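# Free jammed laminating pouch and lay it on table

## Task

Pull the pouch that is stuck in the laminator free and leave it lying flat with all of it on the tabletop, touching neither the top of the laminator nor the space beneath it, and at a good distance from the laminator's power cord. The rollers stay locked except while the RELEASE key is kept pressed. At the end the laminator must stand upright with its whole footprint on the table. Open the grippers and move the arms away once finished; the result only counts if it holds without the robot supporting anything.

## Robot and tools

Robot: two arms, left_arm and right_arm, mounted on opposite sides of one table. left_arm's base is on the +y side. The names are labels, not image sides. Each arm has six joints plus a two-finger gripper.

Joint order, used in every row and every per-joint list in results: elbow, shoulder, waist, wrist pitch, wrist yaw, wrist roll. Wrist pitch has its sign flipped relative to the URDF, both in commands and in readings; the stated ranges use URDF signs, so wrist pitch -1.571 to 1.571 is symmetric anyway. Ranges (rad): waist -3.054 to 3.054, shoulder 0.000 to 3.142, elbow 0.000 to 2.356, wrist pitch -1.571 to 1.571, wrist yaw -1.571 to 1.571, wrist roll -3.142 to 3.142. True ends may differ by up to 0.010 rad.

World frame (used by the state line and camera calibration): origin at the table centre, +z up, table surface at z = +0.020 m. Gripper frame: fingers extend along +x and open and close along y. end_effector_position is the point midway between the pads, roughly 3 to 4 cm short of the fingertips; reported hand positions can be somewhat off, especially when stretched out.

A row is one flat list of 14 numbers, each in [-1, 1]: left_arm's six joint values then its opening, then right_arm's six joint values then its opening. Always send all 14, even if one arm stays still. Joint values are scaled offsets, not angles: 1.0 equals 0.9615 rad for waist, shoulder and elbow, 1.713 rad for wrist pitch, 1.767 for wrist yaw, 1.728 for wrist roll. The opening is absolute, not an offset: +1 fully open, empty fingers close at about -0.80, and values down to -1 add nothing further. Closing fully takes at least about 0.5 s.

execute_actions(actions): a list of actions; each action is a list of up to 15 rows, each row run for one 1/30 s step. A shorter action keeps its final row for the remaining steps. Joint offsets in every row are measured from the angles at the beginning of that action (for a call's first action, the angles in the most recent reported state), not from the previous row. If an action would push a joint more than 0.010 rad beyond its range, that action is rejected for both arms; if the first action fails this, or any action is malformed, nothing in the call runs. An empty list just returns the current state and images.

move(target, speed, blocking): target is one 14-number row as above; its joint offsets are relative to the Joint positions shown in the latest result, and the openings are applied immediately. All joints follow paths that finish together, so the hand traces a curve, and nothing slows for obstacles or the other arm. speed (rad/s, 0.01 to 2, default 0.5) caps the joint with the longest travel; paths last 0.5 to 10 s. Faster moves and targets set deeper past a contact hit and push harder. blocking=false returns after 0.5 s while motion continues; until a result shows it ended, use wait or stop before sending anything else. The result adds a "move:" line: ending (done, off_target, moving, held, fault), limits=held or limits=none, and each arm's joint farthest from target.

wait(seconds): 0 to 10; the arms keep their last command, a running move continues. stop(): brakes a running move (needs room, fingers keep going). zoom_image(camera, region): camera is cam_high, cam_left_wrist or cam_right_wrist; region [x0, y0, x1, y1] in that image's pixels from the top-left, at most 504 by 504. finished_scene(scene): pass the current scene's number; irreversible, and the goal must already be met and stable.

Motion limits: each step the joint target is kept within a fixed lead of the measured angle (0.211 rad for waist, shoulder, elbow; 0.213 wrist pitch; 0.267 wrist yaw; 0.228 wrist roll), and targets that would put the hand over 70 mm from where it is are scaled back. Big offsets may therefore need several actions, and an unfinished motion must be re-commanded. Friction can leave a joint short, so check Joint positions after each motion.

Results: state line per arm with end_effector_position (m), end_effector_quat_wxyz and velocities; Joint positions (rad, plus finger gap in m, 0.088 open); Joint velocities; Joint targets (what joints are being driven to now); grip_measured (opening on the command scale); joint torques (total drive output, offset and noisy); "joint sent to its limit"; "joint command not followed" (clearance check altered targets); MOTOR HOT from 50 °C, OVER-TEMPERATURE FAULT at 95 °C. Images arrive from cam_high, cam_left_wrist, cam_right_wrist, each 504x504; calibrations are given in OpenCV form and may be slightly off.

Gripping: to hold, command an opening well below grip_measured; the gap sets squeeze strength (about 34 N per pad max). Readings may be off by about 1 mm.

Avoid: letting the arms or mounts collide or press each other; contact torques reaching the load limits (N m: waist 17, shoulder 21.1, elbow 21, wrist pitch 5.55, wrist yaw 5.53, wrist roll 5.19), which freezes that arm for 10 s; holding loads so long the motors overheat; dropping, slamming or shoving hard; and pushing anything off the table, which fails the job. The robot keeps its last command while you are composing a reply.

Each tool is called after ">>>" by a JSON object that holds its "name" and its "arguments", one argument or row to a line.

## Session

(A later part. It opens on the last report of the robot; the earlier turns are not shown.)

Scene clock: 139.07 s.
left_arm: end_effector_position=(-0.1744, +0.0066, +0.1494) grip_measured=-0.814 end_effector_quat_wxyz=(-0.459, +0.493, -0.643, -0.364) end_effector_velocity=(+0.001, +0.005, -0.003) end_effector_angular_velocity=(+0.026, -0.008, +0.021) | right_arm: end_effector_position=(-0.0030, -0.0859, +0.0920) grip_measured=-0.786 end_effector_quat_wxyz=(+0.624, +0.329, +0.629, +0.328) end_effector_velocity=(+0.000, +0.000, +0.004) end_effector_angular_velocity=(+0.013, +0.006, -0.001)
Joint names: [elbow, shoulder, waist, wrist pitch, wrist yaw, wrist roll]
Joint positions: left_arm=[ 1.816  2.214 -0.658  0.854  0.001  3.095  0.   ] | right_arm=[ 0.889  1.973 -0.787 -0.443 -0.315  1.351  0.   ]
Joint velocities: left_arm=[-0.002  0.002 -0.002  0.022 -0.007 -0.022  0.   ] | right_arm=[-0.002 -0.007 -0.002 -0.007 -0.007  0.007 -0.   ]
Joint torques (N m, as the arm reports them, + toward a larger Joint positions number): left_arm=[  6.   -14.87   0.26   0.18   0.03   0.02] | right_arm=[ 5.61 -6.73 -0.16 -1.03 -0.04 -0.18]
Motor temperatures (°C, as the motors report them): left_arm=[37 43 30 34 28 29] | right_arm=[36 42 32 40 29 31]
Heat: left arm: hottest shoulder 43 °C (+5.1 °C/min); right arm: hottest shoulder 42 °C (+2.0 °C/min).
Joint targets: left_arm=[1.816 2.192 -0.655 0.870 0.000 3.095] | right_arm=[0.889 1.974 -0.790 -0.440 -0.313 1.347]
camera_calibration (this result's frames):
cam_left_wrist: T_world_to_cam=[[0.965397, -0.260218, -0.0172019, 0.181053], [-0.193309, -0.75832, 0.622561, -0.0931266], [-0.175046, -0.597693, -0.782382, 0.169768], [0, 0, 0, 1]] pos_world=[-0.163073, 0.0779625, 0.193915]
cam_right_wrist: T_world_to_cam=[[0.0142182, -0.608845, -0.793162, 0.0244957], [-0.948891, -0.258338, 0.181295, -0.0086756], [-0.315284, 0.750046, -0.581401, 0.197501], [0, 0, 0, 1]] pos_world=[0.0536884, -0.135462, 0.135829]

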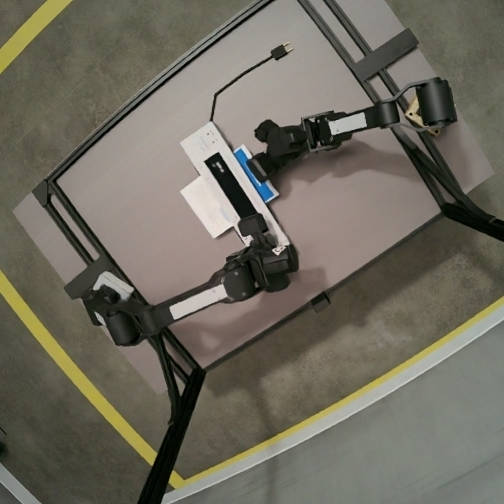

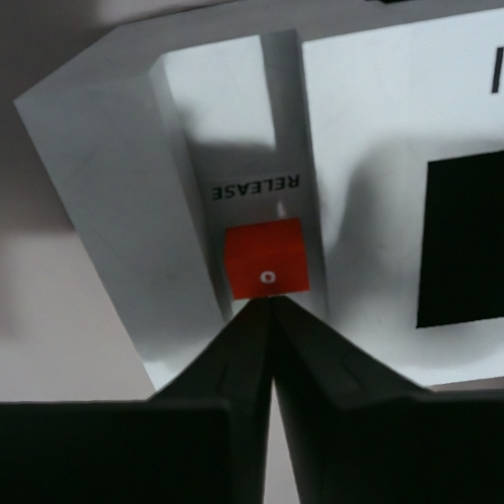

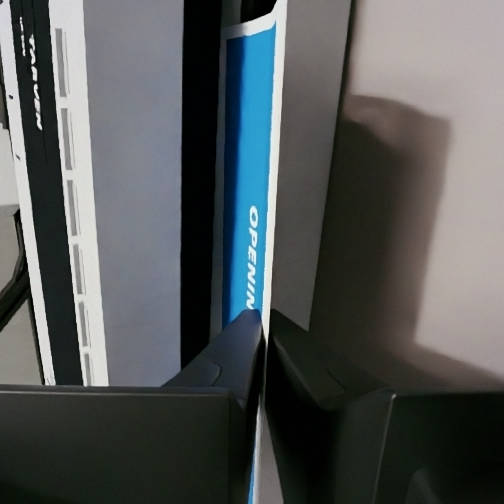

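>>> {"name": "execute_actions", "arguments": {
  "actions": [
    [[0,-0.026,0,-0.002,0,0,-0.9,0,0.001,-0.002,0.002,0.001,-0.002,-1.0],[0,-0.030,0,-0.003,0,0,-0.9,0,0.001,-0.002,0.002,0.001,-0.002,-1.0],[0,-0.034,0,-0.003,0,0,-0.9,0,0.001,-0.002,0.002,0.001,-0.002,-1.0],[0,-0.038,0,-0.003,0,0,-0.9,0,0.001,-0.002,0.002,0.001,-0.002,-1.0],[0,-0.041,0,-0.003,0,0,-0.9,0,0.001,-0.002,0.002,0.001,-0.002,-1.0],[0,-0.044,0,-0.003,0,0,-0.9,0,0.001,-0.002,0.002,0.001,-0.002,-1.0],[0,-0.046,0,-0.003,0,0,-0.9,0,0.001,-0.002,0.002,0.001,-0.002,-1.0]],
    [[0,-0.02,0,0.003,0,0,-0.9,0,0.001,-0.002,0.002,0.001,-0.002,-1.0],[0,-0.02,0,0.006,0,0,-0.9,0,0.001,-0.002,0.002,0.001,-0.002,-1.0],[0,-0.02,0,0.009,0,0,-0.9,0,0.001,-0.002,0.002,0.001,-0.002,-1.0],[0,-0.02,0,0.012,0,0,-0.9,0,0.001,-0.002,0.002,0.001,-0.002,-1.0],[0,-0.02,0,0.015,0,0,-0.9,0,0.001,-0.002,0.002,0.001,-0.002,-1.0],[0,-0.02,0,0.018,0,0,-0.9,0,0.001,-0.002,0.002,0.001,-0.002,-1.0],[0,-0.015,0,0.021,0,0,-0.9,0,0.001,-0.002,0.002,0.001,-0.002,-1.0],[0,-0.01,0,0.024,0,0,-0.9,0,0.001,-0.002,0.002,0.001,-0.002,-1.0],[0,-0.005,0,0.027,0,0,-0.9,0,0.001,-0.002,0.002,0.001,-0.002,-1.0],[0,0,0,0.030,0,0,-0.9,0,0.001,-0.002,0.002,0.001,-0.002,-1.0],[0,0,0,0.033,0,0,-0.9,0,0.001,-0.002,0.002,0.001,-0.002,-1.0],[0,0,0,0.036,0,0,-0.9,0,0.001,-0.002,0.002,0.001,-0.002,-1.0],[0,0,0,0.038,0,0,-0.9,0,0.001,-0.002,0.002,0.001,-0.002,-1.0]]
  ]
}}

Scene clock: 145.80 s.
left_arm: end_effector_position=(-0.1710, +0.0171, +0.1572) grip_measured=-0.814 end_effector_quat_wxyz=(-0.470, +0.487, -0.635, -0.372) end_effector_velocity=(-0.000, +0.015, -0.004) end_effector_angular_velocity=(+0.066, -0.011, -0.002) | right_arm: end_effector_position=(-0.0043, -0.0855, +0.0920) grip_measured=-0.786 end_effector_quat_wxyz=(+0.623, +0.328, +0.629, +0.328) end_effector_velocity=(+0.000, -0.000, +0.001) end_effector_angular_velocity=(-0.001, -0.001, +0.008)
Joint names: [elbow, shoulder, waist, wrist pitch, wrist yaw, wrist roll]
Joint positions: left_arm=[ 1.816  2.19  -0.658  0.91   0.002  3.095  0.   ] | right_arm=[ 0.889  1.973 -0.784 -0.443 -0.314  1.353  0.   ]
Joint velocities: left_arm=[-0.002 -0.002 -0.007  0.066  0.007 -0.007  0.   ] | right_arm=[ 0.002 -0.002 -0.002  0.007 -0.007 -0.007  0.   ]
Joint torques (N m, as the arm reports them, + toward a larger Joint positions number): left_arm=[  5.92 -11.95  -0.08  -0.68   0.06   0.  ] | right_arm=[ 5.62 -6.79 -0.19 -0.98 -0.07 -0.17]
Motor temperatures (°C, as the motors report them): left_arm=[37 45 30 34 28 29] | right_arm=[36 42 32 40 29 31]
Heat: left arm: hottest shoulder 45 °C (+7.0 °C/min); right arm: hottest shoulder 42 °C (+2.0 °C/min).
Joint targets: left_arm=[1.816 2.190 -0.658 0.916 0.002 3.095] | right_arm=[0.889 1.974 -0.786 -0.439 -0.313 1.349]
camera_calibration (this result's frames):
cam_left_wrist: T_world_to_cam=[[0.965711, -0.259087, -0.016622, 0.180646], [-0.19824, -0.777225, 0.597178, -0.0859404], [-0.16764, -0.573406, -0.801936, 0.186643], [0, 0, 0, 1]] pos_world=[-0.160199, 0.0870301, 0.204]
cam_right_wrist: T_world_to_cam=[[0.0143502, -0.609035, -0.793014, 0.0247117], [-0.948351, -0.259647, 0.182248, -0.0100497], [-0.316899, 0.74944, -0.581305, 0.196677], [0, 0, 0, 1]] pos_world=[0.0524415, -0.134957, 0.135758]

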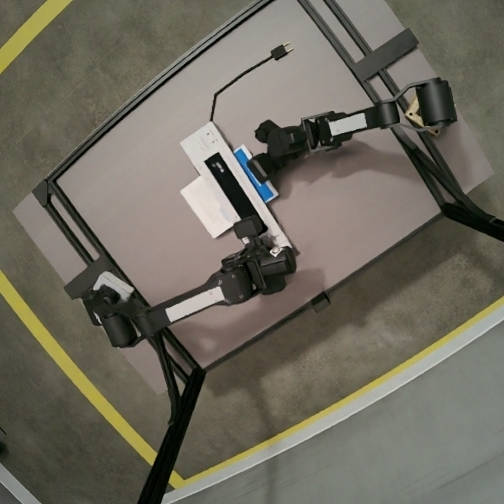

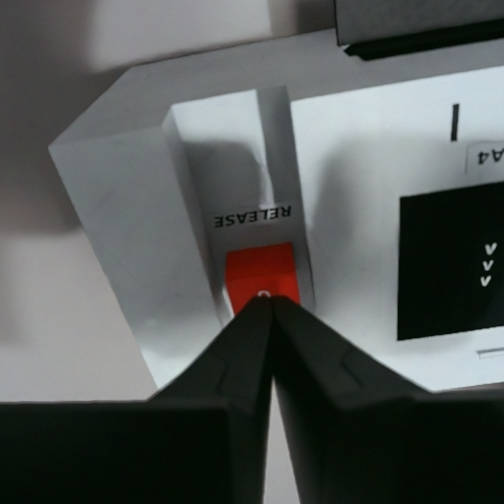

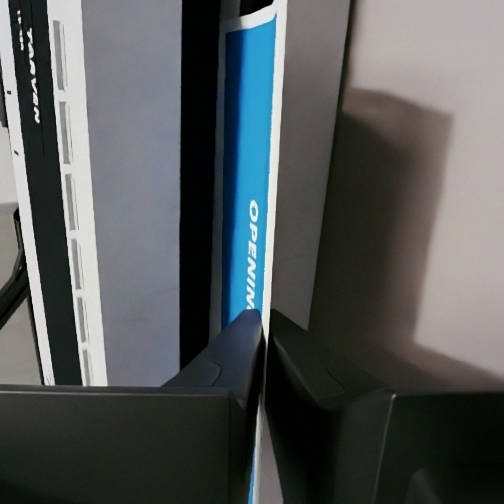

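>>> {"name": "execute_actions", "arguments": {
  "actions": [
    [[0,0.008,0,0.003,0,0,-0.9,0,0.002,-0.004,0.003,0.001,-0.003,-1.0],[0,0.014,0,0.003,0,0,-0.9,0,0.002,-0.004,0.003,0.001,-0.003,-1.0],[0,0.020,0,0.003,0,0,-0.9,0,0.002,-0.004,0.003,0.001,-0.003,-1.0],[0,0.024,0,0.003,0,0,-0.9,0,0.002,-0.004,0.003,0.001,-0.003,-1.0],[0,0.027,0,0.003,0,0,-0.9,0,0.002,-0.004,0.003,0.001,-0.003,-1.0],[0,0.030,0,0.003,0,0,-0.9,0,0.002,-0.004,0.003,0.001,-0.003,-1.0],[0,0.033,0,0.003,0,0,-0.9,0,0.002,-0.004,0.003,0.001,-0.003,-1.0],[0,0.036,0,0.003,0,0,-0.9,0,0.002,-0.004,0.003,0.001,-0.003,-1.0],[0,0.039,0,0.003,0,0,-0.9,0,0.002,-0.004,0.003,0.001,-0.003,-1.0],[0,0.042,0,0.003,0,0,-0.9,0,0.002,-0.004,0.003,0.001,-0.003,-1.0],[0,0.044,0,0.003,0,0,-0.9,0,0.002,-0.004,0.003,0.001,-0.003,-1.0],[0,0.046,0,0.003,0,0,-0.9,0,0.002,-0.004,0.003,0.001,-0.003,-1.0],[0,0.048,0,0.003,0,0,-0.9,0,0.002,-0.004,0.003,0.001,-0.003,-1.0],[0,0.050,0,0.003,0,0,-0.9,0,0.002,-0.004,0.003,0.001,-0.003,-1.0]]
  ]
}}

>>> {"name": "wait", "arguments": {
  "seconds": 0.3
}}

Scene clock: 164.23 s.
left_arm: end_effector_position=(-0.1706, +0.0185, +0.1488) grip_measured=-0.814 end_effector_quat_wxyz=(-0.477, +0.484, -0.630, -0.377) end_effector_velocity=(-0.000, +0.000, -0.015) end_effector_angular_velocity=(+0.023, -0.016, -0.008) | right_arm: end_effector_position=(-0.0052, -0.0854, +0.0917) grip_measured=-0.786 end_effector_quat_wxyz=(+0.623, +0.327, +0.630, +0.328) end_effector_velocity=(-0.003, -0.001, -0.001) end_effector_angular_velocity=(-0.005, -0.011, +0.021)
Joint names: [elbow, shoulder, waist, wrist pitch, wrist yaw, wrist roll]
Joint positions: left_arm=[ 1.816  2.207 -0.658  0.914  0.002  3.095  0.   ] | right_arm=[ 0.889  1.973 -0.782 -0.441 -0.315  1.353  0.   ]
Joint velocities: left_arm=[-0.002  0.032 -0.002 -0.007 -0.007  0.007  0.   ] | right_arm=[-0.002 -0.002  0.002  0.007 -0.007 -0.022 -0.   ]
Joint torques (N m, as the arm reports them, + toward a larger Joint positions number): left_arm=[ 5.91 -8.59 -0.06 -0.67  0.07 -0.01] | right_arm=[ 5.62 -6.71 -0.5  -0.96  0.   -0.22]
Motor temperatures (°C, as the motors report them): left_arm=[37 46 30 33 28 29] | right_arm=[36 43 32 40 29 31]
Heat: left arm: hottest shoulder 46 °C (+7.1 °C/min); right arm: hottest shoulder 43 °C (+2.0 °C/min).
Joint targets: left_arm=[1.816 2.238 -0.658 0.915 0.002 3.095] | right_arm=[0.889 1.974 -0.787 -0.438 -0.312 1.348]
camera_calibration (this result's frames):
cam_left_wrist: T_world_to_cam=[[0.965814, -0.258749, -0.0158921, 0.180361], [-0.201966, -0.789465, 0.579615, -0.0775662], [-0.162521, -0.556591, -0.814735, 0.183243], [0, 0, 0, 1]] pos_world=[-0.16008, 0.0874235, 0.197119]
cam_right_wrist: T_world_to_cam=[[0.0145096, -0.609932, -0.792321, 0.0244259], [-0.947494, -0.261542, 0.183985, -0.0111869], [-0.319443, 0.74805, -0.581702, 0.196136], [0, 0, 0, 1]] pos_world=[0.0517003, -0.134747, 0.135504]

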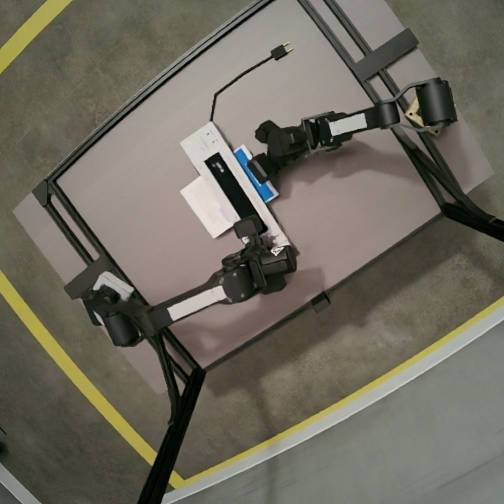

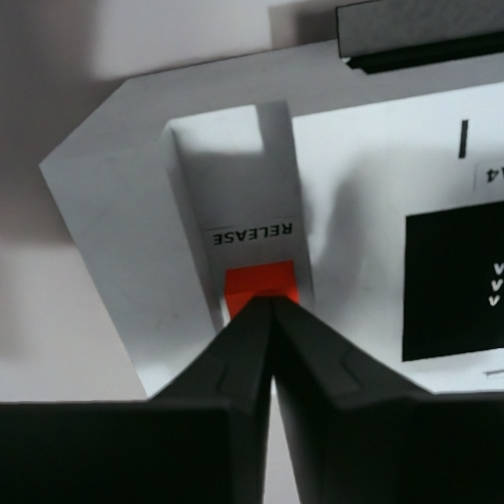

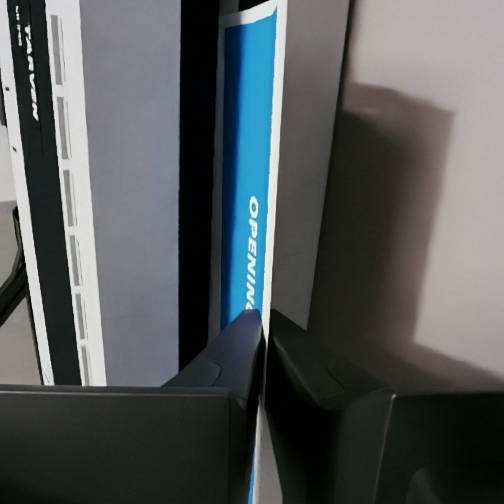

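Scene clock: 164.53 s.
left_arm: end_effector_position=(-0.1706, +0.0184, +0.1473) grip_measured=-0.814 end_effector_quat_wxyz=(-0.478, +0.483, -0.629, -0.377) end_effector_velocity=(+0.003, +0.001, -0.000) end_effector_angular_velocity=(+0.003, -0.017, +0.024) | right_arm: end_effector_position=(-0.0053, -0.0854, +0.0917) grip_measured=-0.786 end_effector_quat_wxyz=(+0.623, +0.327, +0.630, +0.329) end_effector_velocity=(+0.001, -0.004, -0.004) end_effector_angular_velocity=(-0.022, +0.010, -0.012)
Joint names: [elbow, shoulder, waist, wrist pitch, wrist yaw, wrist roll]
Joint positions: left_arm=[ 1.816  2.211 -0.658  0.913  0.002  3.095  0.   ] | right_arm=[ 0.889  1.973 -0.782 -0.441 -0.315  1.353  0.   ]
Joint velocities: left_arm=[-0.002 -0.002 -0.002  0.007 -0.022 -0.022  0.   ] | right_arm=[-0.002 -0.002 -0.002  0.022  0.007  0.007 -0.   ]
Joint torques (N m, as the arm reports them, + toward a larger Joint positions number): left_arm=[ 5.9  -8.64 -0.08 -0.57  0.07 -0.01] | right_arm=[ 5.61 -6.69 -0.5  -0.98  0.   -0.21]
Motor temperatures (°C, as the motors report them): left_arm=[37 46 30 33 28 29] | right_arm=[36 43 32 40 29 31]
Heat: left arm: hottest shoulder 46 °C (+7.0 °C/min); right arm: hottest shoulder 43 °C (+2.0 °C/min).
Joint targets: left_arm=[1.816 2.238 -0.658 0.915 0.002 3.095] | right_arm=[0.889 1.974 -0.787 -0.438 -0.312 1.348]
wait: 0.30 s; at rest by 0.23 s
camera_calibration (this result's frames):
cam_left_wrist: T_world_to_cam=[[0.965824, -0.258714, -0.0158149, 0.18033], [-0.202352, -0.790732, 0.577751, -0.0765422], [-0.161978, -0.554805, -0.81606, 0.182189], [0, 0, 0, 1]] pos_world=[-0.160145, 0.0872088, 0.195751]
cam_right_wrist: T_world_to_cam=[[0.0145273, -0.609861, -0.792375, 0.0244504], [-0.947375, -0.261847, 0.184165, -0.0112821], [-0.319796, 0.748001, -0.581571, 0.196101], [0, 0, 0, 1]] pos_world=[0.0516686, -0.134726, 0.135498]

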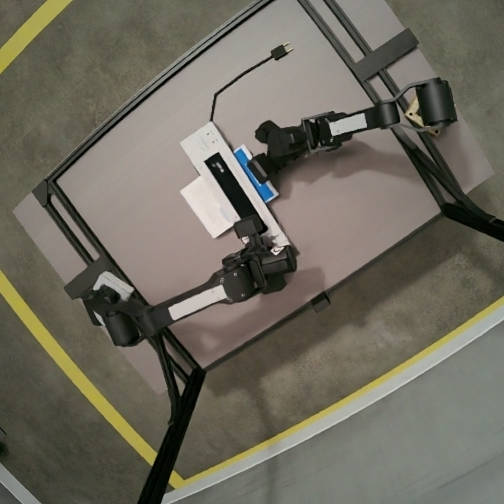

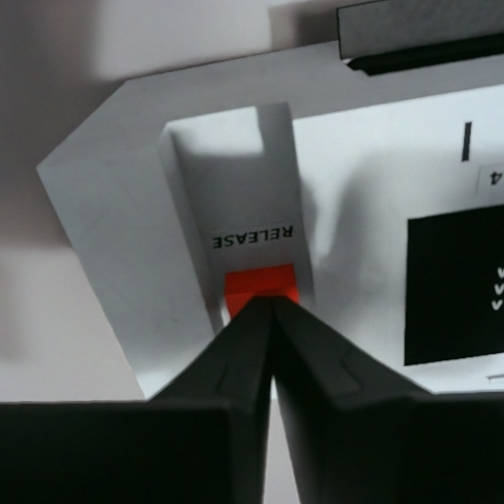

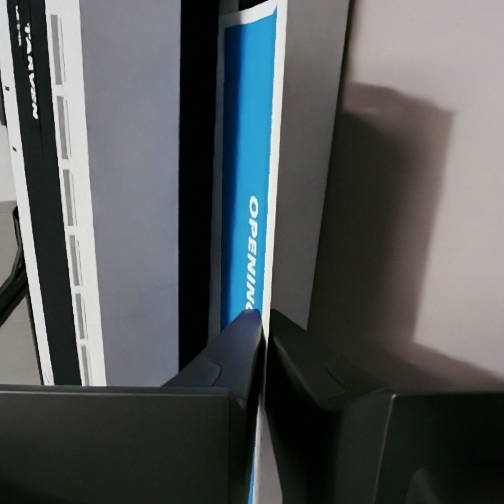

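>>> {"name": "zoom_image", "arguments": {
  "camera": "cam_left_wrist",
  "region": [190, 210, 340, 360]
}}

Region (190, 210, 340, 360) of cam_left_wrist's 504x504 image, scaled by 3.360, with more detail than that image has.

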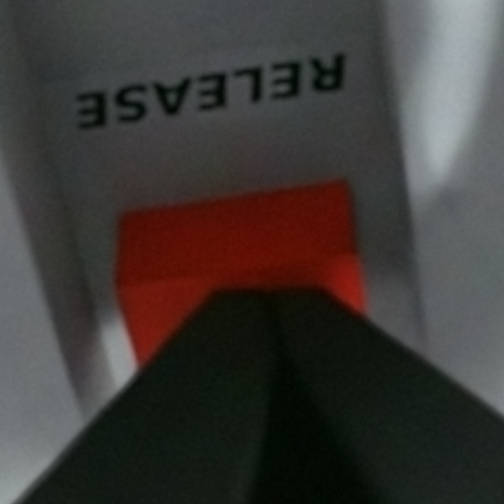

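>>> {"name": "execute_actions", "arguments": {
  "actions": [
    [[-0.002,0.030,0,0.002,0,0,-0.9,0,0.002,-0.006,0.003,0.002,-0.003,-1.0],[-0.004,0.032,0,0.002,0,0,-0.9,0,0.002,-0.006,0.003,0.002,-0.003,-1.0],[-0.006,0.034,0,0.002,0,0,-0.9,0,0.002,-0.006,0.003,0.002,-0.003,-1.0],[-0.008,0.036,0,0.002,0,0,-0.9,0,0.002,-0.006,0.003,0.002,-0.003,-1.0],[-0.010,0.038,0,0.002,0,0,-0.9,0,0.002,-0.006,0.003,0.002,-0.003,-1.0],[-0.010,0.040,0,0.002,0,0,-0.9,0,0.002,-0.006,0.003,0.002,-0.003,-1.0],[-0.010,0.042,0,0.002,0,0,-0.9,0,0.002,-0.006,0.003,0.002,-0.003,-1.0],[-0.010,0.044,0,0.002,0,0,-0.9,0,0.002,-0.006,0.003,0.002,-0.003,-1.0],[-0.010,0.046,0,0.002,0,0,-0.9,0,0.002,-0.006,0.003,0.002,-0.003,-1.0],[-0.010,0.048,0,0.002,0,0,-0.9,0,0.002,-0.006,0.003,0.002,-0.003,-1.0],[-0.010,0.050,0,0.002,0,0,-0.9,0,0.002,-0.006,0.003,0.002,-0.003,-1.0],[-0.010,0.052,0,0.002,0,0,-0.9,0,0.002,-0.006,0.003,0.002,-0.003,-1.0],[-0.010,0.054,0,0.002,0,0,-0.9,0,0.002,-0.006,0.003,0.002,-0.003,-1.0]]
  ]
}}

>>> {"name": "wait", "arguments": {
  "seconds": 0.3
}}

>>> {"name": "zoom_image", "arguments": {
  "camera": "cam_left_wrist",
  "region": [190, 210, 340, 360]
}}

Scene clock: 169.13 s.
left_arm: end_effector_position=(-0.1707, +0.0182, +0.1392) grip_measured=-0.814 end_effector_quat_wxyz=(-0.482, +0.481, -0.626, -0.380) end_effector_velocity=(-0.002, +0.003, -0.012) end_effector_angular_velocity=(+0.031, -0.008, -0.026) | right_arm: end_effector_position=(-0.0064, -0.0853, +0.0916) grip_measured=-0.786 end_effector_quat_wxyz=(+0.622, +0.326, +0.631, +0.329) end_effector_velocity=(-0.001, -0.003, -0.003) end_effector_angular_velocity=(-0.013, -0.006, +0.001)
Joint names: [elbow, shoulder, waist, wrist pitch, wrist yaw, wrist roll]
Joint positions: left_arm=[ 1.816  2.229 -0.658  0.909  0.002  3.095  0.   ] | right_arm=[ 0.889  1.973 -0.78  -0.44  -0.317  1.353  0.   ]
Joint velocities: left_arm=[ 0.002  0.027 -0.002  0.007  0.007  0.022  0.   ] | right_arm=[-0.007 -0.002  0.002  0.007  0.007 -0.007 -0.   ]
Joint torques (N m, as the arm reports them, + toward a larger Joint positions number): left_arm=[ 4.82 -8.15 -0.11 -0.18  0.06  0.02] | right_arm=[ 5.62 -6.69 -0.69 -0.91  0.04 -0.22]
Motor temperatures (°C, as the motors report them): left_arm=[37 45 30 33 28 29] | right_arm=[36 43 32 39 29 31]
Heat: left arm: hottest shoulder 45 °C (+6.1 °C/min); right arm: hottest shoulder 43 °C (+2.0 °C/min).
Joint targets: left_arm=[1.806 2.263 -0.658 0.917 0.002 3.095] | right_arm=[0.889 1.974 -0.788 -0.436 -0.312 1.348]
camera_calibration (this result's frames):
cam_left_wrist: T_world_to_cam=[[0.965885, -0.258515, -0.0153625, 0.180154], [-0.204577, -0.798042, 0.566813, -0.0707856], [-0.15879, -0.544333, -0.823703, 0.176906], [0, 0, 0, 1]] pos_world=[-0.160398, 0.086378, 0.188607]
cam_right_wrist: T_world_to_cam=[[0.015413, -0.610465, -0.791893, 0.0243227], [-0.946437, -0.264369, 0.185379, -0.0125542], [-0.32252, 0.74662, -0.581842, 0.195464], [0, 0, 0, 1]] pos_world=[0.0507843, -0.134408, 0.135317]

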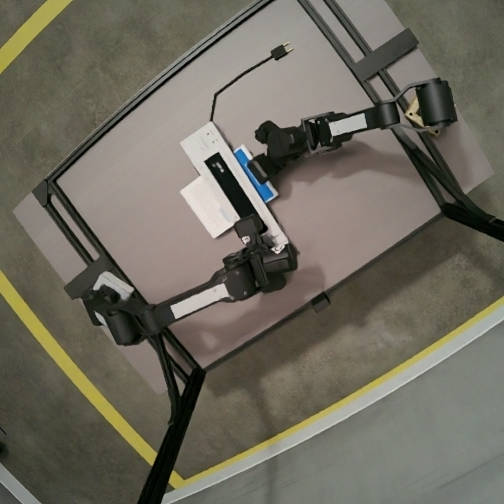

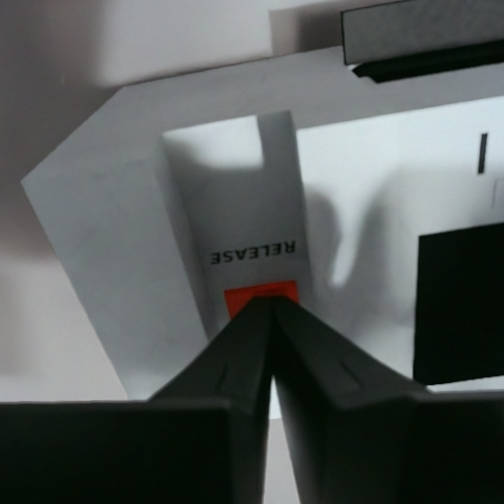

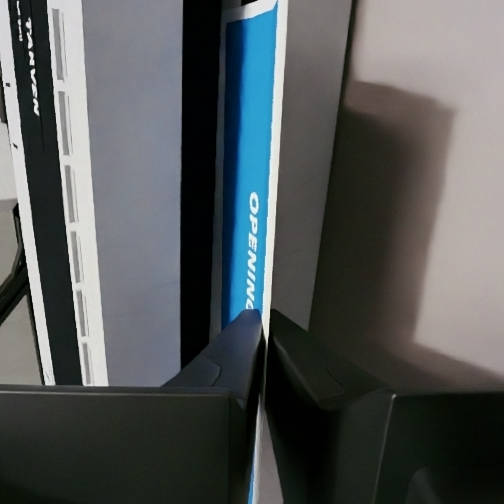

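Scene clock: 169.43 s.
left_arm: end_effector_position=(-0.1707, +0.0182, +0.1385) grip_measured=-0.814 end_effector_quat_wxyz=(-0.482, +0.481, -0.626, -0.381) end_effector_velocity=(+0.001, +0.003, -0.001) end_effector_angular_velocity=(+0.010, -0.009, +0.006) | right_arm: end_effector_position=(-0.0065, -0.0853, +0.0916) grip_measured=-0.786 end_effector_quat_wxyz=(+0.622, +0.326, +0.631, +0.329) end_effector_velocity=(-0.001, -0.003, -0.002) end_effector_angular_velocity=(-0.006, +0.011, +0.014)
Joint names: [elbow, shoulder, waist, wrist pitch, wrist yaw, wrist roll]
Joint positions: left_arm=[ 1.816  2.23  -0.658  0.908  0.002  3.095  0.   ] | right_arm=[ 0.889  1.973 -0.78  -0.44  -0.316  1.354  0.   ]
Joint velocities: left_arm=[-0.007 -0.002 -0.002  0.007 -0.007 -0.007  0.   ] | right_arm=[-0.007 -0.002 -0.007  0.007 -0.022 -0.007 -0.   ]
Joint torques (N m, as the arm reports them, + toward a larger Joint positions number): left_arm=[ 4.78 -7.98 -0.02 -0.18  0.06  0.  ] | right_arm=[ 5.61 -6.7  -0.72 -0.91  0.05 -0.22]
Motor temperatures (°C, as the motors report them): left_arm=[37 45 30 33 28 29] | right_arm=[36 43 32 39 29 31]
Heat: left arm: hottest shoulder 45 °C (+6.0 °C/min); right arm: hottest shoulder 43 °C (+2.0 °C/min).
Joint targets: left_arm=[1.806 2.263 -0.658 0.917 0.002 3.095] | right_arm=[0.889 1.974 -0.788 -0.436 -0.312 1.348]
wait: 0.30 s; at rest by 0.17 s
camera_calibration (this result's frames):
cam_left_wrist: T_world_to_cam=[[0.96589, -0.258498, -0.0153236, 0.180138], [-0.204766, -0.798662, 0.56587, -0.0702949], [-0.158515, -0.543431, -0.824352, 0.176454], [0, 0, 0, 1]] pos_world=[-0.160417, 0.0863143, 0.187998]
cam_right_wrist: T_world_to_cam=[[0.0152476, -0.610537, -0.791841, 0.0243287], [-0.946456, -0.264219, 0.185497, -0.0126473], [-0.322473, 0.746614, -0.581875, 0.195394], [0, 0, 0, 1]] pos_world=[0.050668, -0.134372, 0.135305]

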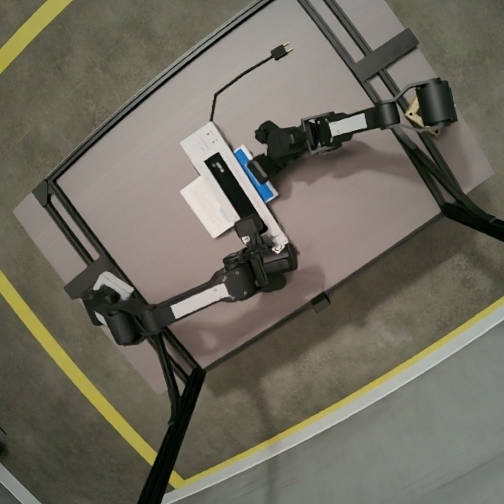

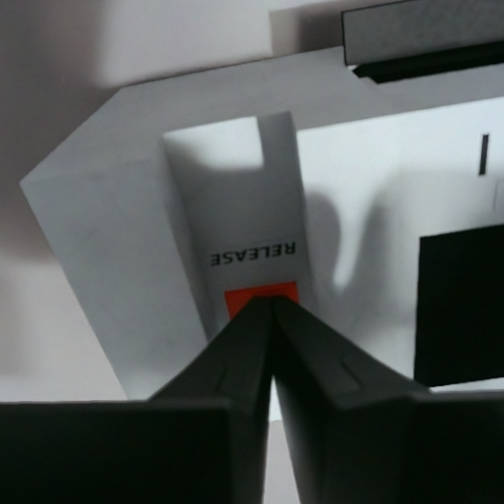

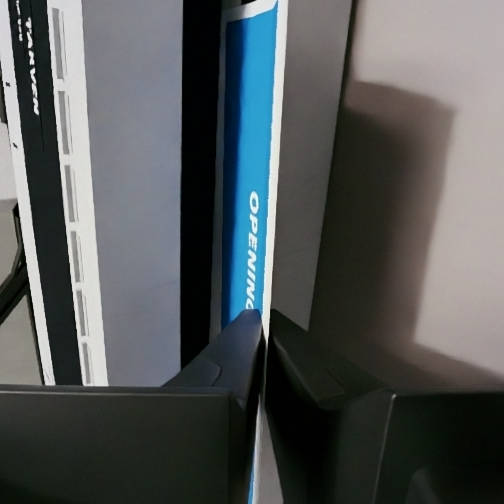

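Region (190, 210, 340, 360) of cam_left_wrist's 504x504 image, scaled by 3.360, with more detail than that image has.

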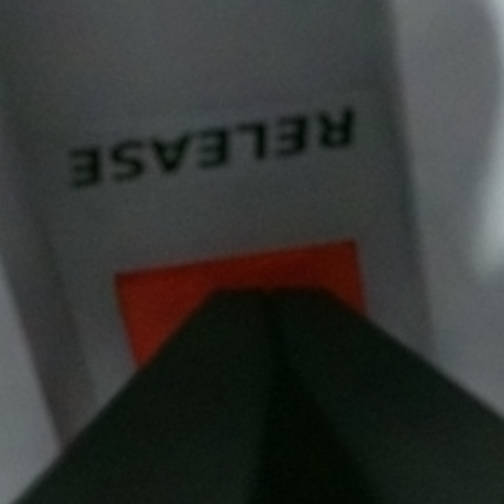

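>>> {"name": "execute_actions", "arguments": {
  "actions": []
}}

Scene clock: 173.13 s.
left_arm: end_effector_position=(-0.1707, +0.0182, +0.1385) grip_measured=-0.814 end_effector_quat_wxyz=(-0.482, +0.481, -0.626, -0.381) end_effector_velocity=(+0.001, +0.002, +0.000) end_effector_angular_velocity=(+0.005, -0.007, +0.006) | right_arm: end_effector_position=(-0.0074, -0.0849, +0.0916) grip_measured=-0.786 end_effector_quat_wxyz=(+0.622, +0.326, +0.632, +0.329) end_effector_velocity=(-0.003, -0.001, -0.000) end_effector_angular_velocity=(-0.002, +0.009, +0.019)
Joint names: [elbow, shoulder, waist, wrist pitch, wrist yaw, wrist roll]
Joint positions: left_arm=[ 1.816  2.23  -0.658  0.908  0.002  3.095  0.   ] | right_arm=[ 0.889  1.973 -0.777 -0.44  -0.316  1.355  0.   ]
Joint velocities: left_arm=[-0.002 -0.002 -0.002  0.007 -0.007 -0.007  0.   ] | right_arm=[-0.002 -0.002 -0.002  0.007 -0.022 -0.007 -0.   ]
Joint torques (N m, as the arm reports them, + toward a larger Joint positions number): left_arm=[ 4.8  -8.   -0.12 -0.19  0.05 -0.01] | right_arm=[ 5.63 -6.7  -1.05 -0.9   0.04 -0.24]
Motor temperatures (°C, as the motors report them): left_arm=[37 44 30 33 28 29] | right_arm=[36 44 32 39 29 31]
Heat: left arm: hottest shoulder 44 °C (+4.0 °C/min); right arm: hottest shoulder 44 °C (+3.0 °C/min).
Joint targets: left_arm=[1.806 2.263 -0.658 0.917 0.002 3.095] | right_arm=[0.889 1.974 -0.788 -0.436 -0.312 1.348]
camera_calibration (this result's frames):
cam_left_wrist: T_world_to_cam=[[0.96589, -0.258498, -0.0153236, 0.180138], [-0.204766, -0.798662, 0.56587, -0.0702949], [-0.158515, -0.543431, -0.824352, 0.176454], [0, 0, 0, 1]] pos_world=[-0.160417, 0.0863143, 0.187998]
cam_right_wrist: T_world_to_cam=[[0.0159751, -0.610306, -0.792005, 0.0246209], [-0.945995, -0.265733, 0.185688, -0.0136103], [-0.323788, 0.746266, -0.581591, 0.194816], [0, 0, 0, 1]] pos_world=[0.0498105, -0.133975, 0.13533]

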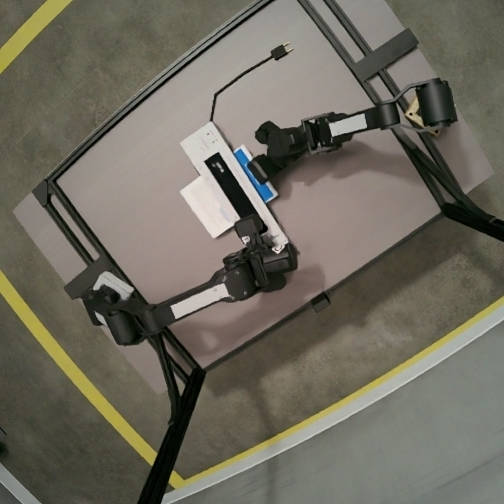

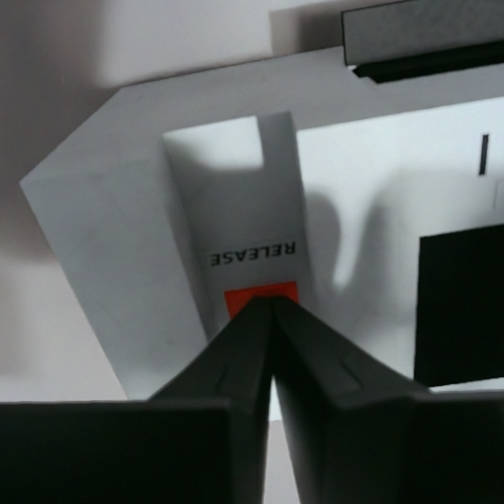

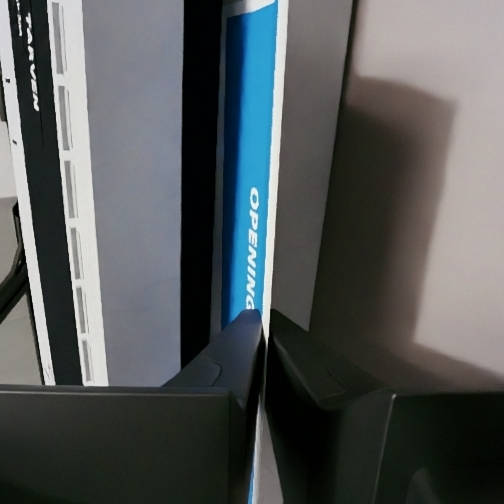

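>>> {"name": "execute_actions", "arguments": {
  "actions": [
    [[-0.0104,0.0343,0,0.005,0,0,-0.9,-0.007,-0.005,-0.013,0.001,0.001,-0.004,-1],[-0.0104,0.0343,0,0.005,0,0,-0.9,-0.015,-0.010,-0.015,0.000,0.000,-0.005,-1],[-0.0104,0.0343,0,0.005,0,0,-0.9,-0.022,-0.015,-0.017,-0.001,-0.001,-0.006,-1],[-0.0104,0.0343,0,0.005,0,0,-0.9,-0.029,-0.020,-0.019,-0.002,-0.002,-0.007,-1],[-0.0104,0.0343,0,0.005,0,0,-0.9,-0.036,-0.025,-0.021,-0.003,-0.003,-0.008,-1],[-0.0104,0.0343,0,0.005,0,0,-0.9,-0.044,-0.030,-0.023,-0.004,-0.003,-0.008,-1],[-0.0104,0.0343,0,0.005,0,0,-0.9,-0.051,-0.035,-0.025,-0.005,-0.004,-0.009,-1],[-0.0104,0.0343,0,0.005,0,0,-0.9,-0.058,-0.039,-0.027,-0.006,-0.005,-0.010,-1],[-0.0104,0.0343,0,0.005,0,0,-0.9,-0.065,-0.044,-0.029,-0.007,-0.006,-0.011,-1],[-0.0104,0.0343,0,0.005,0,0,-0.9,-0.073,-0.049,-0.031,-0.008,-0.007,-0.012,-1],[-0.0104,0.0343,0,0.005,0,0,-0.9,-0.080,-0.054,-0.033,-0.009,-0.007,-0.013,-1],[-0.0104,0.0343,0,0.005,0,0,-0.9,-0.087,-0.059,-0.035,-0.010,-0.008,-0.014,-1],[-0.0104,0.0343,0,0.005,0,0,-0.9,-0.094,-0.064,-0.037,-0.011,-0.009,-0.015,-1],[-0.0104,0.0343,0,0.005,0,0,-0.9,-0.102,-0.069,-0.039,-0.012,-0.009,-0.015,-1],[-0.0104,0.0343,0,0.005,0,0,-0.9,-0.109,-0.074,-0.041,-0.013,-0.010,-0.016,-1]]
  ]
}}

>>> {"name": "wait", "arguments": {
  "seconds": 0.4
}}

Scene clock: 181.30 s.
left_arm: end_effector_position=(-0.1707, +0.0181, +0.1386) grip_measured=-0.814 end_effector_quat_wxyz=(-0.482, +0.481, -0.626, -0.381) end_effector_velocity=(+0.002, +0.006, -0.002) end_effector_angular_velocity=(+0.025, -0.009, +0.021) | right_arm: end_effector_position=(-0.0095, -0.1029, +0.0929) grip_measured=-0.786 end_effector_quat_wxyz=(+0.620, +0.325, +0.633, +0.331) end_effector_velocity=(-0.003, -0.066, -0.000) end_effector_angular_velocity=(-0.041, +0.018, +0.011)
Joint names: [elbow, shoulder, waist, wrist pitch, wrist yaw, wrist roll]
Joint positions: left_arm=[ 1.816  2.23  -0.658  0.908  0.002  3.095  0.   ] | right_arm=[ 0.814  1.921 -0.794 -0.461 -0.335  1.343  0.   ]
Joint velocities: left_arm=[-0.007 -0.002 -0.002  0.022 -0.007 -0.022  0.   ] | right_arm=[-0.237 -0.183 -0.071  0.007 -0.066 -0.051 -0.   ]
Joint torques (N m, as the arm reports them, + toward a larger Joint positions number): left_arm=[ 4.78 -8.   -0.11 -0.16  0.07  0.  ] | right_arm=[ 4.22 -7.15 -1.69 -1.1   0.01 -0.43]
Motor temperatures (°C, as the motors report them): left_arm=[36 43 30 33 28 29] | right_arm=[36 44 32 39 29 31]
Heat: left arm: hottest shoulder 43 °C (+3.0 °C/min); right arm: hottest shoulder 44 °C (+2.0 °C/min).
Joint targets: left_arm=[1.806 2.263 -0.658 0.917 0.002 3.095] | right_arm=[0.784 1.902 -0.817 -0.463 -0.334 1.327]
camera_calibration (this result's frames):
cam_left_wrist: T_world_to_cam=[[0.965888, -0.258504, -0.0153365, 0.180143], [-0.204703, -0.798456, 0.566185, -0.0704095], [-0.158606, -0.543732, -0.824136, 0.176385], [0, 0, 0, 1]] pos_world=[-0.160435, 0.0862551, 0.187993]
cam_right_wrist: T_world_to_cam=[[0.0178513, -0.608661, -0.793229, 0.0150173], [-0.944139, -0.271367, 0.186978, -0.0212814], [-0.329062, 0.745581, -0.579505, 0.207955], [0, 0, 0, 1]] pos_world=[0.0480695, -0.151682, 0.136402]

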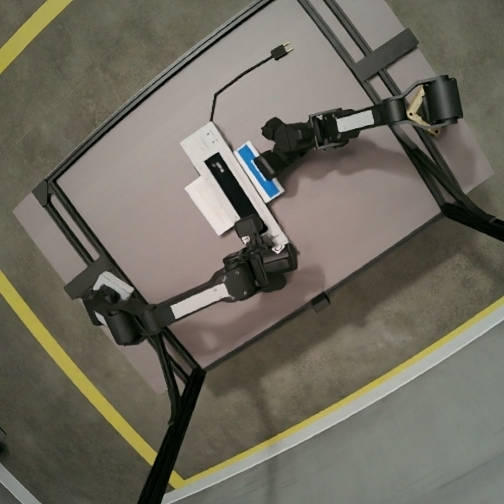

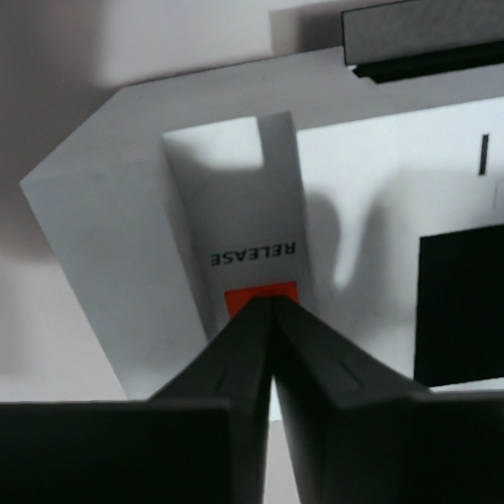

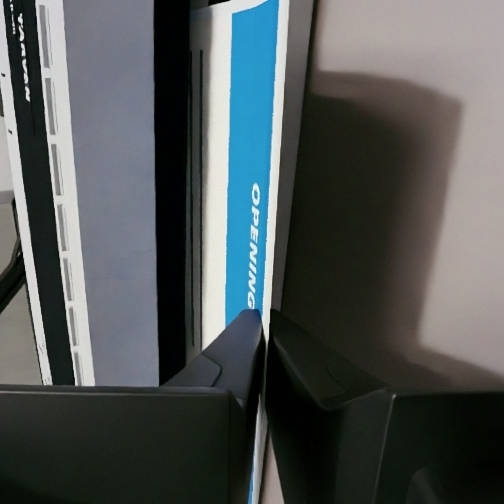

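Scene clock: 181.70 s.
left_arm: end_effector_position=(-0.1707, +0.0181, +0.1386) grip_measured=-0.814 end_effector_quat_wxyz=(-0.482, +0.481, -0.626, -0.381) end_effector_velocity=(-0.000, +0.000, -0.001) end_effector_angular_velocity=(-0.005, -0.008, -0.008) | right_arm: end_effector_position=(-0.0099, -0.1082, +0.0928) grip_measured=-0.786 end_effector_quat_wxyz=(+0.620, +0.324, +0.633, +0.331) end_effector_velocity=(-0.003, -0.001, -0.000) end_effector_angular_velocity=(-0.002, +0.009, +0.019)
Joint names: [elbow, shoulder, waist, wrist pitch, wrist yaw, wrist roll]
Joint positions: left_arm=[ 1.816  2.23  -0.658  0.908  0.002  3.095  0.   ] | right_arm=[ 0.793  1.906 -0.799 -0.463 -0.339  1.339  0.   ]
Joint velocities: left_arm=[-0.007 -0.002 -0.002 -0.007 -0.007  0.007  0.   ] | right_arm=[-0.002 -0.002 -0.002  0.007 -0.022 -0.007 -0.   ]
Joint torques (N m, as the arm reports them, + toward a larger Joint positions number): left_arm=[ 4.76 -7.94 -0.06 -0.17  0.07  0.01] | right_arm=[ 4.41 -6.88 -1.71 -1.2   0.04 -0.4 ]
Motor temperatures (°C, as the motors report them): left_arm=[36 43 30 33 28 29] | right_arm=[36 44 32 39 29 31]
Heat: left arm: hottest shoulder 43 °C (+3.0 °C/min); right arm: hottest shoulder 44 °C (+2.0 °C/min).
Joint targets: left_arm=[1.806 2.263 -0.658 0.917 0.002 3.095] | right_arm=[0.784 1.901 -0.817 -0.463 -0.334 1.327]
wait: 0.40 s; at rest by 0.33 s
camera_calibration (this result's frames):
cam_left_wrist: T_world_to_cam=[[0.965888, -0.258504, -0.0153365, 0.180143], [-0.204703, -0.798456, 0.566185, -0.0704095], [-0.158606, -0.543732, -0.824136, 0.176385], [0, 0, 0, 1]] pos_world=[-0.160435, 0.0862551, 0.187993]
cam_right_wrist: T_world_to_cam=[[0.0179533, -0.610268, -0.791992, 0.0114315], [-0.943873, -0.271644, 0.187919, -0.0231558], [-0.329821, 0.744166, -0.580892, 0.211728], [0, 0, 0, 1]] pos_world=[0.047771, -0.156875, 0.136396]

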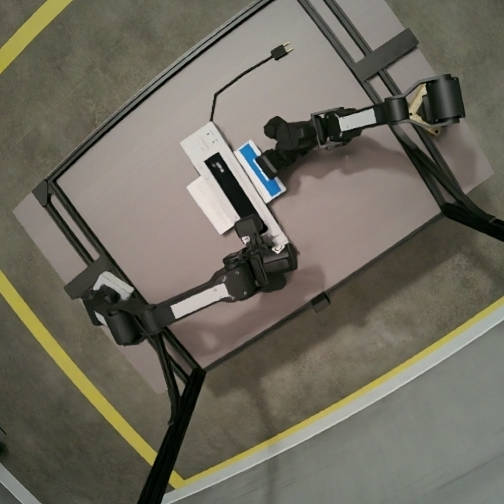

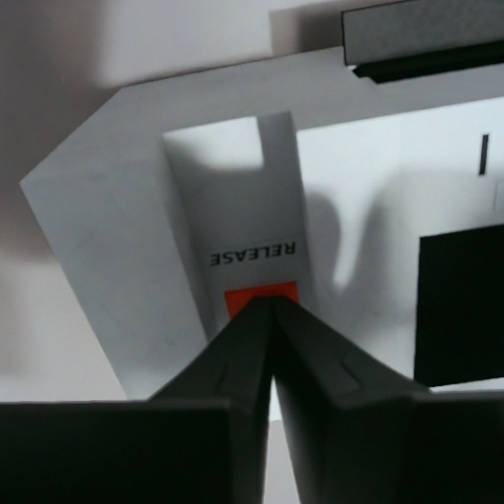

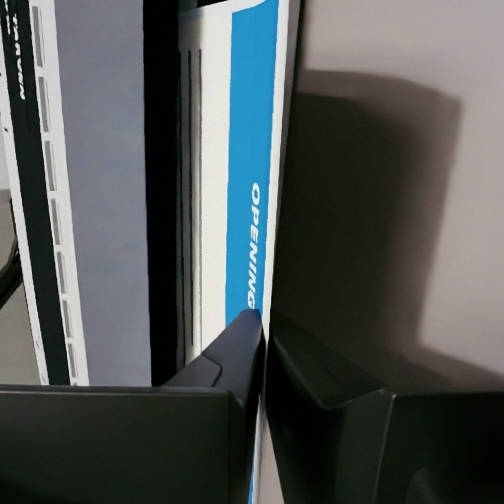

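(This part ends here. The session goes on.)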